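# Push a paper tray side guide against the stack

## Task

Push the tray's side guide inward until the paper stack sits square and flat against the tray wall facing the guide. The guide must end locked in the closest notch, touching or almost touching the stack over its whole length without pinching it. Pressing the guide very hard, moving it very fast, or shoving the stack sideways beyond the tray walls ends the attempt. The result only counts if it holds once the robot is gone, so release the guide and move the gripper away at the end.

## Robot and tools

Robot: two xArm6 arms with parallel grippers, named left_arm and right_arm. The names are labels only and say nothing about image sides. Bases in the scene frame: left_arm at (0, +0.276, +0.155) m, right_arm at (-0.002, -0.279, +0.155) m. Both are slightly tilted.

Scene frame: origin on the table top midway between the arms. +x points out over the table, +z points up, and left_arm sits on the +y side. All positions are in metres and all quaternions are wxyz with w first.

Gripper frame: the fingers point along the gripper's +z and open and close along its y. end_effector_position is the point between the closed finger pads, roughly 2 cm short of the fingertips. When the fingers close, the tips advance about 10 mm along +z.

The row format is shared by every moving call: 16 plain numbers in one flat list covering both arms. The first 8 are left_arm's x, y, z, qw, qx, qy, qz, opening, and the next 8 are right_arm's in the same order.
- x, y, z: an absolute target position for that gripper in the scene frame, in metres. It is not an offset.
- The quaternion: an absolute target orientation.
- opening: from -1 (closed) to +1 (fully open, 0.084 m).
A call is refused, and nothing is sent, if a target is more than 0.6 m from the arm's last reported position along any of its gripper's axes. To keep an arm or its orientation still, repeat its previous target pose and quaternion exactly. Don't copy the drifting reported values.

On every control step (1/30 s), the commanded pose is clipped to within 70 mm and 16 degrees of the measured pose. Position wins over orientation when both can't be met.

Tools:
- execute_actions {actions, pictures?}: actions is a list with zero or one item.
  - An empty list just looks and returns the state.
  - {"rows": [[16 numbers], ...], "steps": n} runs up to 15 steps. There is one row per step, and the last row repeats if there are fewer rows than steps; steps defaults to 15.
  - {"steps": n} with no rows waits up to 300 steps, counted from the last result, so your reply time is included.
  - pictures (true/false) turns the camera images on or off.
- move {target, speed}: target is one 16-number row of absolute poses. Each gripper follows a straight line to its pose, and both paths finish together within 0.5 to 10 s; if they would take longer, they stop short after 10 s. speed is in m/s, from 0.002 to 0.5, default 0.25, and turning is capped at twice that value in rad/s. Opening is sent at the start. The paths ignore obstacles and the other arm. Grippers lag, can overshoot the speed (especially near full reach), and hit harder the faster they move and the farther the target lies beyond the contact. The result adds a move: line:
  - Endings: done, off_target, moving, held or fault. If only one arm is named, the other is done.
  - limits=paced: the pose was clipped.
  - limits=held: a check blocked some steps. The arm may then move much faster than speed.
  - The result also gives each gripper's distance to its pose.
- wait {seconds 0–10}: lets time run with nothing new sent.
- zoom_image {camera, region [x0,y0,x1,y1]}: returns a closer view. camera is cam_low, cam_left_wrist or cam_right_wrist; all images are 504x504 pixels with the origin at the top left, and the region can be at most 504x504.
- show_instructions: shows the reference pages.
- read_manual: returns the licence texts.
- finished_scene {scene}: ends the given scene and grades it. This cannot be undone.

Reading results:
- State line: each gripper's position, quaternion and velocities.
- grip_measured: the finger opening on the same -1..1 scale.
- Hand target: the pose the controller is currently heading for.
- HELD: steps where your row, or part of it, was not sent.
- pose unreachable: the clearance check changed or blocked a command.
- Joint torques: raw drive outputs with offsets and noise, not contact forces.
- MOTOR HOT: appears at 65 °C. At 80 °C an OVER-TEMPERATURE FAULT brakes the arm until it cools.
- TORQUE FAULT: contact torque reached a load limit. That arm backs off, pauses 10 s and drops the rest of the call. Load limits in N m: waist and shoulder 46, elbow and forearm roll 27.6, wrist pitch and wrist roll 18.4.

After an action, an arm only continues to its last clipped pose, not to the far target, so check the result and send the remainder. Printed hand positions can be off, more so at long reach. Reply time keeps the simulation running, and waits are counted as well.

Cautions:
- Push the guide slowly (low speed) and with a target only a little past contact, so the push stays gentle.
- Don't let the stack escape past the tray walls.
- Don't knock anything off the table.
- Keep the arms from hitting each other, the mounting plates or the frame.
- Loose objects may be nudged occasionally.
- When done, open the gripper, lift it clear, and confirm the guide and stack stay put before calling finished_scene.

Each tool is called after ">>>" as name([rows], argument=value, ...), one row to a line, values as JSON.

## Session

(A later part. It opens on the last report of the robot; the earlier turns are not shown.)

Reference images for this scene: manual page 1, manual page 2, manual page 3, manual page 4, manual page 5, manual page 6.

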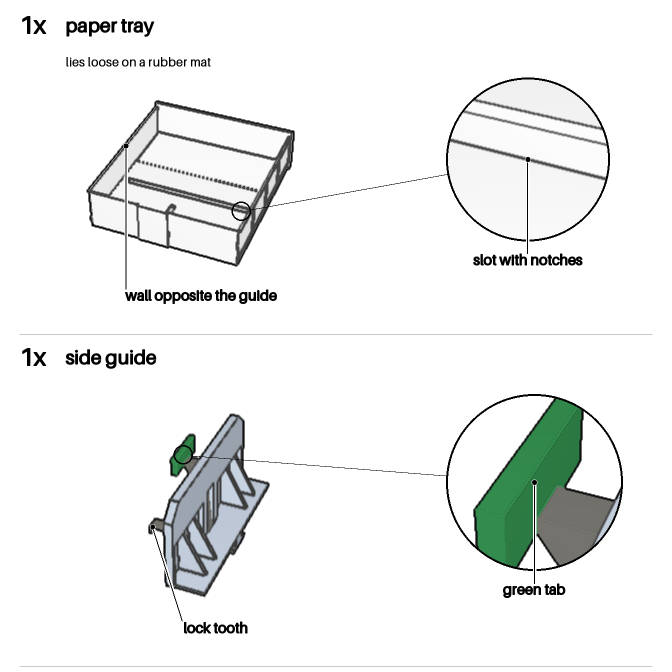

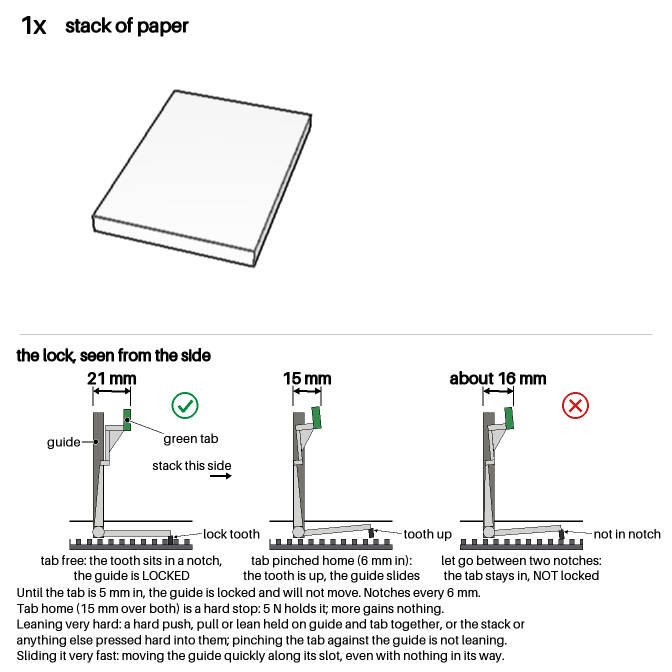

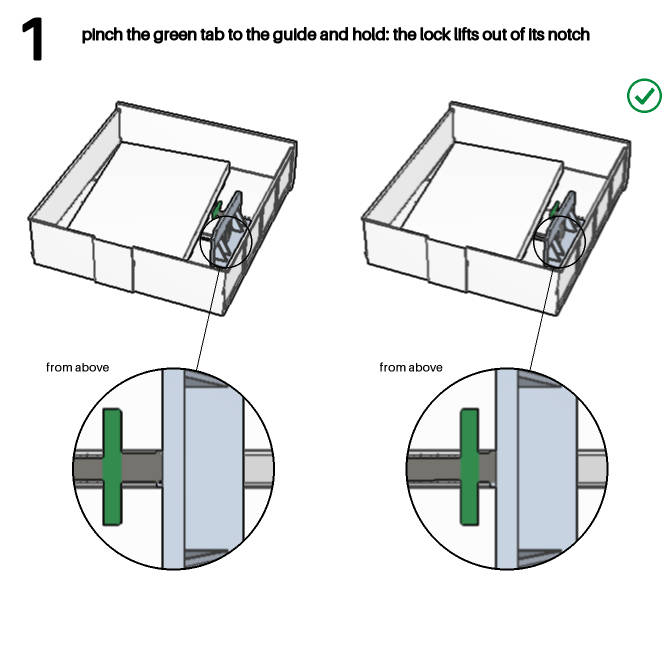

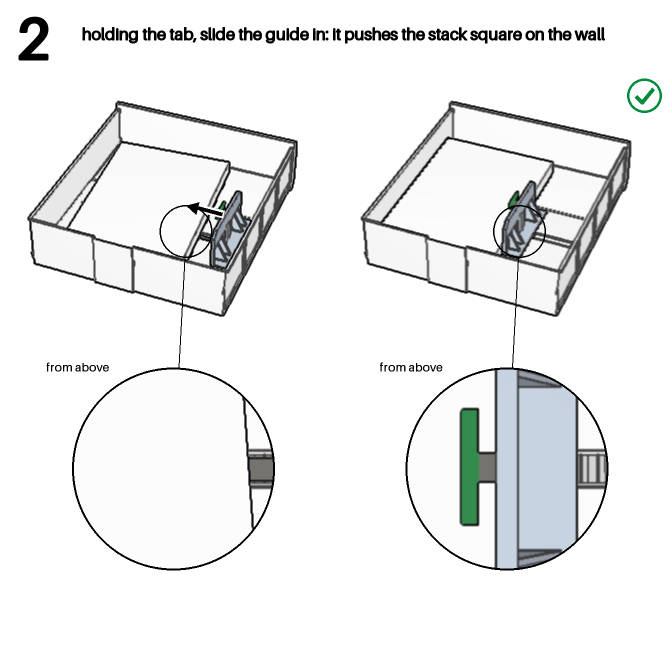

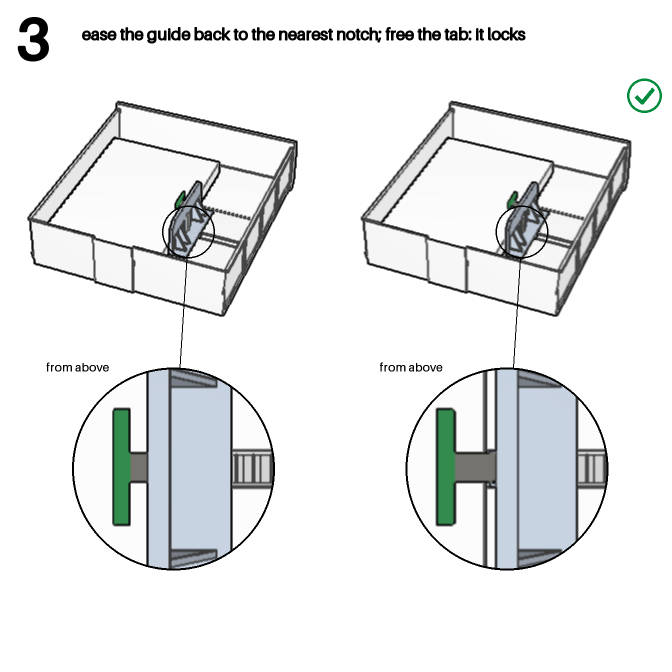

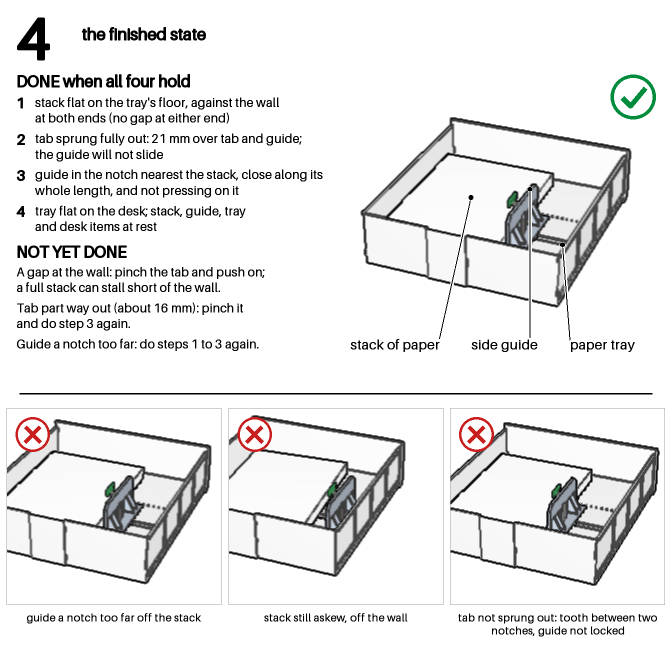

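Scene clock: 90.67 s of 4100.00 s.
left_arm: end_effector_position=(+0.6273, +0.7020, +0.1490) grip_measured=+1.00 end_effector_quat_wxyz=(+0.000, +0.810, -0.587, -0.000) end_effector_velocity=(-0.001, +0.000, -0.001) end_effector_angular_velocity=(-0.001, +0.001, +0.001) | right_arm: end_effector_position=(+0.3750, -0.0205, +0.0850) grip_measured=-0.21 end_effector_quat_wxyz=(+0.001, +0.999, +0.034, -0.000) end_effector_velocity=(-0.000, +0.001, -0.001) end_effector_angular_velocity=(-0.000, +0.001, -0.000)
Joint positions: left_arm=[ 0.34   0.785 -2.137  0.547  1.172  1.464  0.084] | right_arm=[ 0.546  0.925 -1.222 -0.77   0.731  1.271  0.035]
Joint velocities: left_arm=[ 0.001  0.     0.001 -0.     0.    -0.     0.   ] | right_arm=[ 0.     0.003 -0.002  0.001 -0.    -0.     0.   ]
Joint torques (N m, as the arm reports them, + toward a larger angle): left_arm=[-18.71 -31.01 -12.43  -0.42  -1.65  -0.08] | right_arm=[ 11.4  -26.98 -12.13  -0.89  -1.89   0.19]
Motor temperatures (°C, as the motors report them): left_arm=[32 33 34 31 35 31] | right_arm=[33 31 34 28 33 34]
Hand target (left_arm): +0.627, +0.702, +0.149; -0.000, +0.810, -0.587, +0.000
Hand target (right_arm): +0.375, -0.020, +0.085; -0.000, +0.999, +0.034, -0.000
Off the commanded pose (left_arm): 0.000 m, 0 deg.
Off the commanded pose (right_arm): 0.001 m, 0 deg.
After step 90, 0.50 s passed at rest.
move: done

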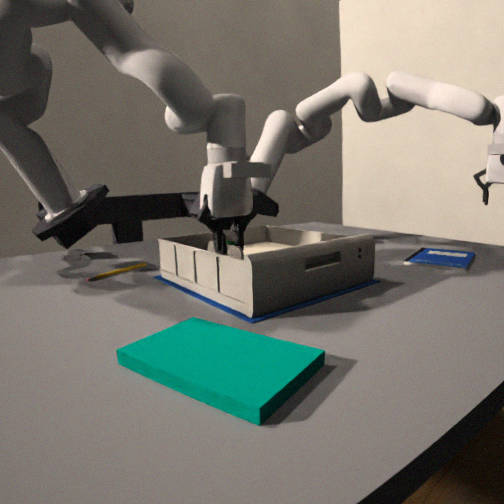

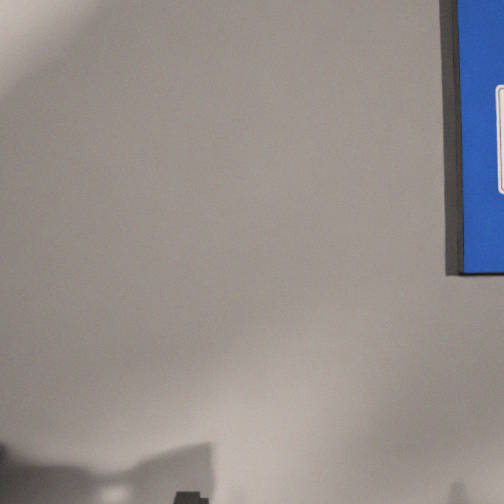

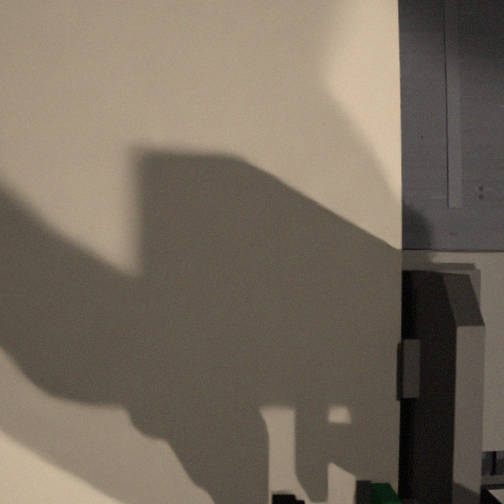

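Resistance has risen; it may have clicked in. Lift and look.

>>> move(target=[0.6273,0.702,0.149,0,0.81,-0.587,0,1,0.3754,-0.026,0.085,0,0.9994,0.034,0,-0.1], speed=0.02)

>>> move(target=[0.6273,0.702,0.149,0,0.81,-0.587,0,1,0.32,-0.05,0.22,0,0.9994,0.034,0,-0.1], speed=0.15)

Scene clock: 95.20 s of 4100.00 s.
left_arm: end_effector_position=(+0.6273, +0.7020, +0.1490) grip_measured=+1.00 end_effector_quat_wxyz=(+0.000, +0.810, -0.587, +0.000) end_effector_velocity=(-0.000, -0.000, -0.001) end_effector_angular_velocity=(-0.001, +0.001, +0.000) | right_arm: end_effector_position=(+0.3754, -0.0258, +0.0850) grip_measured=-0.11 end_effector_quat_wxyz=(-0.000, +0.999, +0.034, +0.000) end_effector_velocity=(-0.000, -0.002, -0.000) end_effector_angular_velocity=(-0.001, +0.001, -0.000)
Joint positions: left_arm=[ 0.34   0.785 -2.137  0.547  1.172  1.464  0.084] | right_arm=[ 0.537  0.912 -1.205 -0.779  0.726  1.271  0.039]
Joint velocities: left_arm=[ 0.001  0.001 -0.    -0.     0.    -0.     0.   ] | right_arm=[-0.003 -0.004  0.006 -0.002 -0.     0.     0.   ]
Joint torques (N m, as the arm reports them, + toward a larger angle): left_arm=[-18.62 -30.76 -12.56  -0.41  -1.57   0.02] | right_arm=[  9.55 -28.78 -11.2   -0.6   -0.72   0.29]
Motor temperatures (°C, as the motors report them): left_arm=[32 33 34 31 35 31] | right_arm=[33 31 34 28 33 34]
Hand target (left_arm): +0.627, +0.702, +0.149; -0.000, +0.810, -0.587, +0.000
Hand target (right_arm): +0.375, -0.026, +0.085; +0.000, +0.999, +0.034, +0.000
Off the commanded pose (left_arm): 0.000 m, 0 deg.
Off the commanded pose (right_arm): 0.000 m, 0 deg.
After step 90, 0.80 s passed at rest.
move: done

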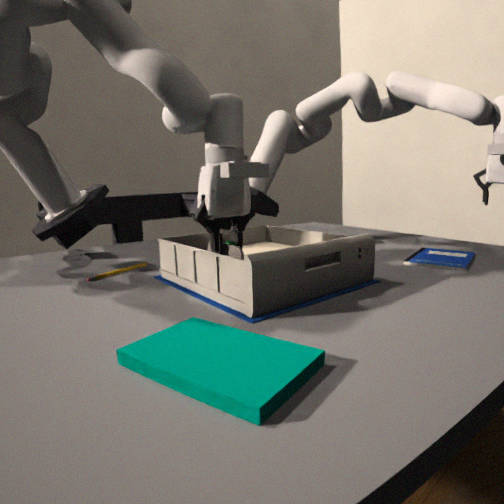

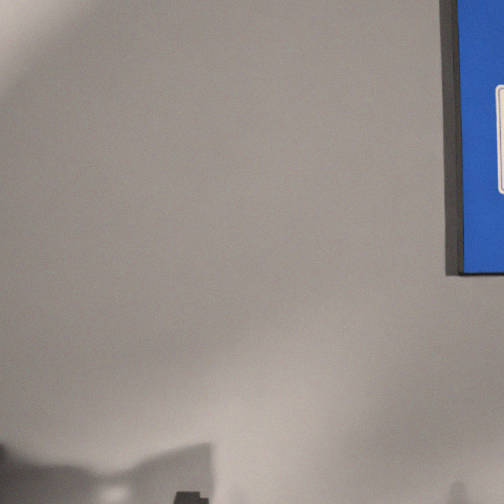

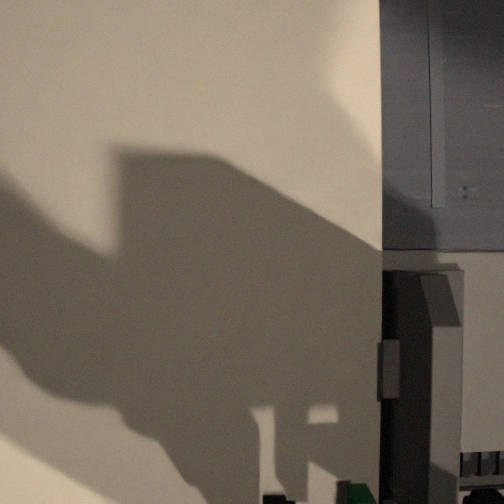

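Scene clock: 96.70 s of 4100.00 s.
left_arm: end_effector_position=(+0.6273, +0.7020, +0.1490) grip_measured=+1.00 end_effector_quat_wxyz=(+0.000, +0.810, -0.587, -0.000) end_effector_velocity=(-0.000, +0.002, +0.001) end_effector_angular_velocity=(+0.003, -0.001, +0.002) | right_arm: end_effector_position=(+0.3197, -0.0502, +0.2195) grip_measured=-0.11 end_effector_quat_wxyz=(+0.000, +0.999, +0.034, -0.000) end_effector_velocity=(+0.000, +0.000, +0.004) end_effector_angular_velocity=(+0.003, -0.002, -0.002)
Joint positions: left_arm=[ 0.34   0.785 -2.137  0.547  1.172  1.464  0.084] | right_arm=[ 0.737  0.521 -0.982 -0.549  0.903  1.21   0.039]
Joint velocities: left_arm=[ 0.002 -0.001 -0.001  0.002  0.     0.     0.   ] | right_arm=[ 0.004 -0.007 -0.001  0.004  0.004 -0.001 -0.   ]
Joint torques (N m, as the arm reports them, + toward a larger angle): left_arm=[-18.54 -31.   -12.46  -0.34  -1.63   0.  ] | right_arm=[  8.01 -22.9  -14.36  -0.59  -0.49   0.34]
Motor temperatures (°C, as the motors report them): left_arm=[32 33 34 31 35 31] | right_arm=[33 31 34 28 33 34]
Hand target (left_arm): +0.627, +0.702, +0.149; -0.000, +0.810, -0.587, -0.000
Hand target (right_arm): +0.320, -0.050, +0.220; -0.000, +0.999, +0.034, -0.000
Off the commanded pose (left_arm): 0.000 m, 0 deg.
Off the commanded pose (right_arm): 0.001 m, 0 deg.
move: done

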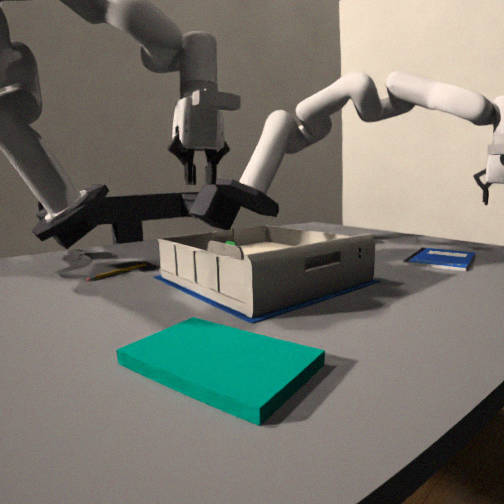

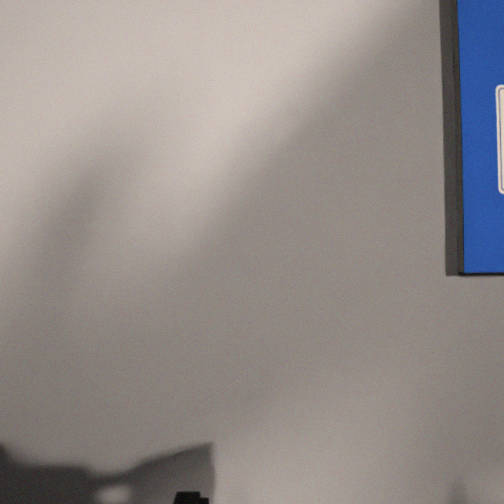

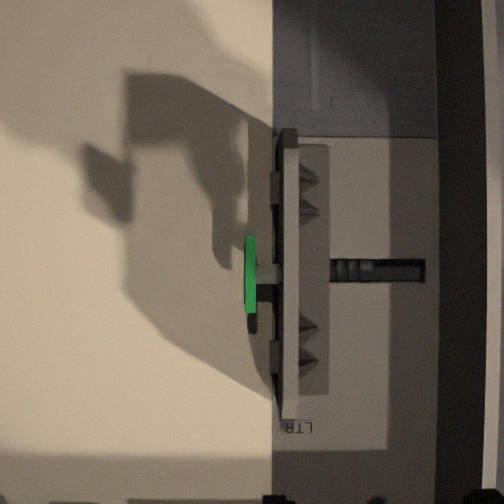

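Locked (245→298 ≈ 21 mm), about 1 mm back from the touch position.

>>> finished_scene(scene=2)

The scene is finished: the task was done.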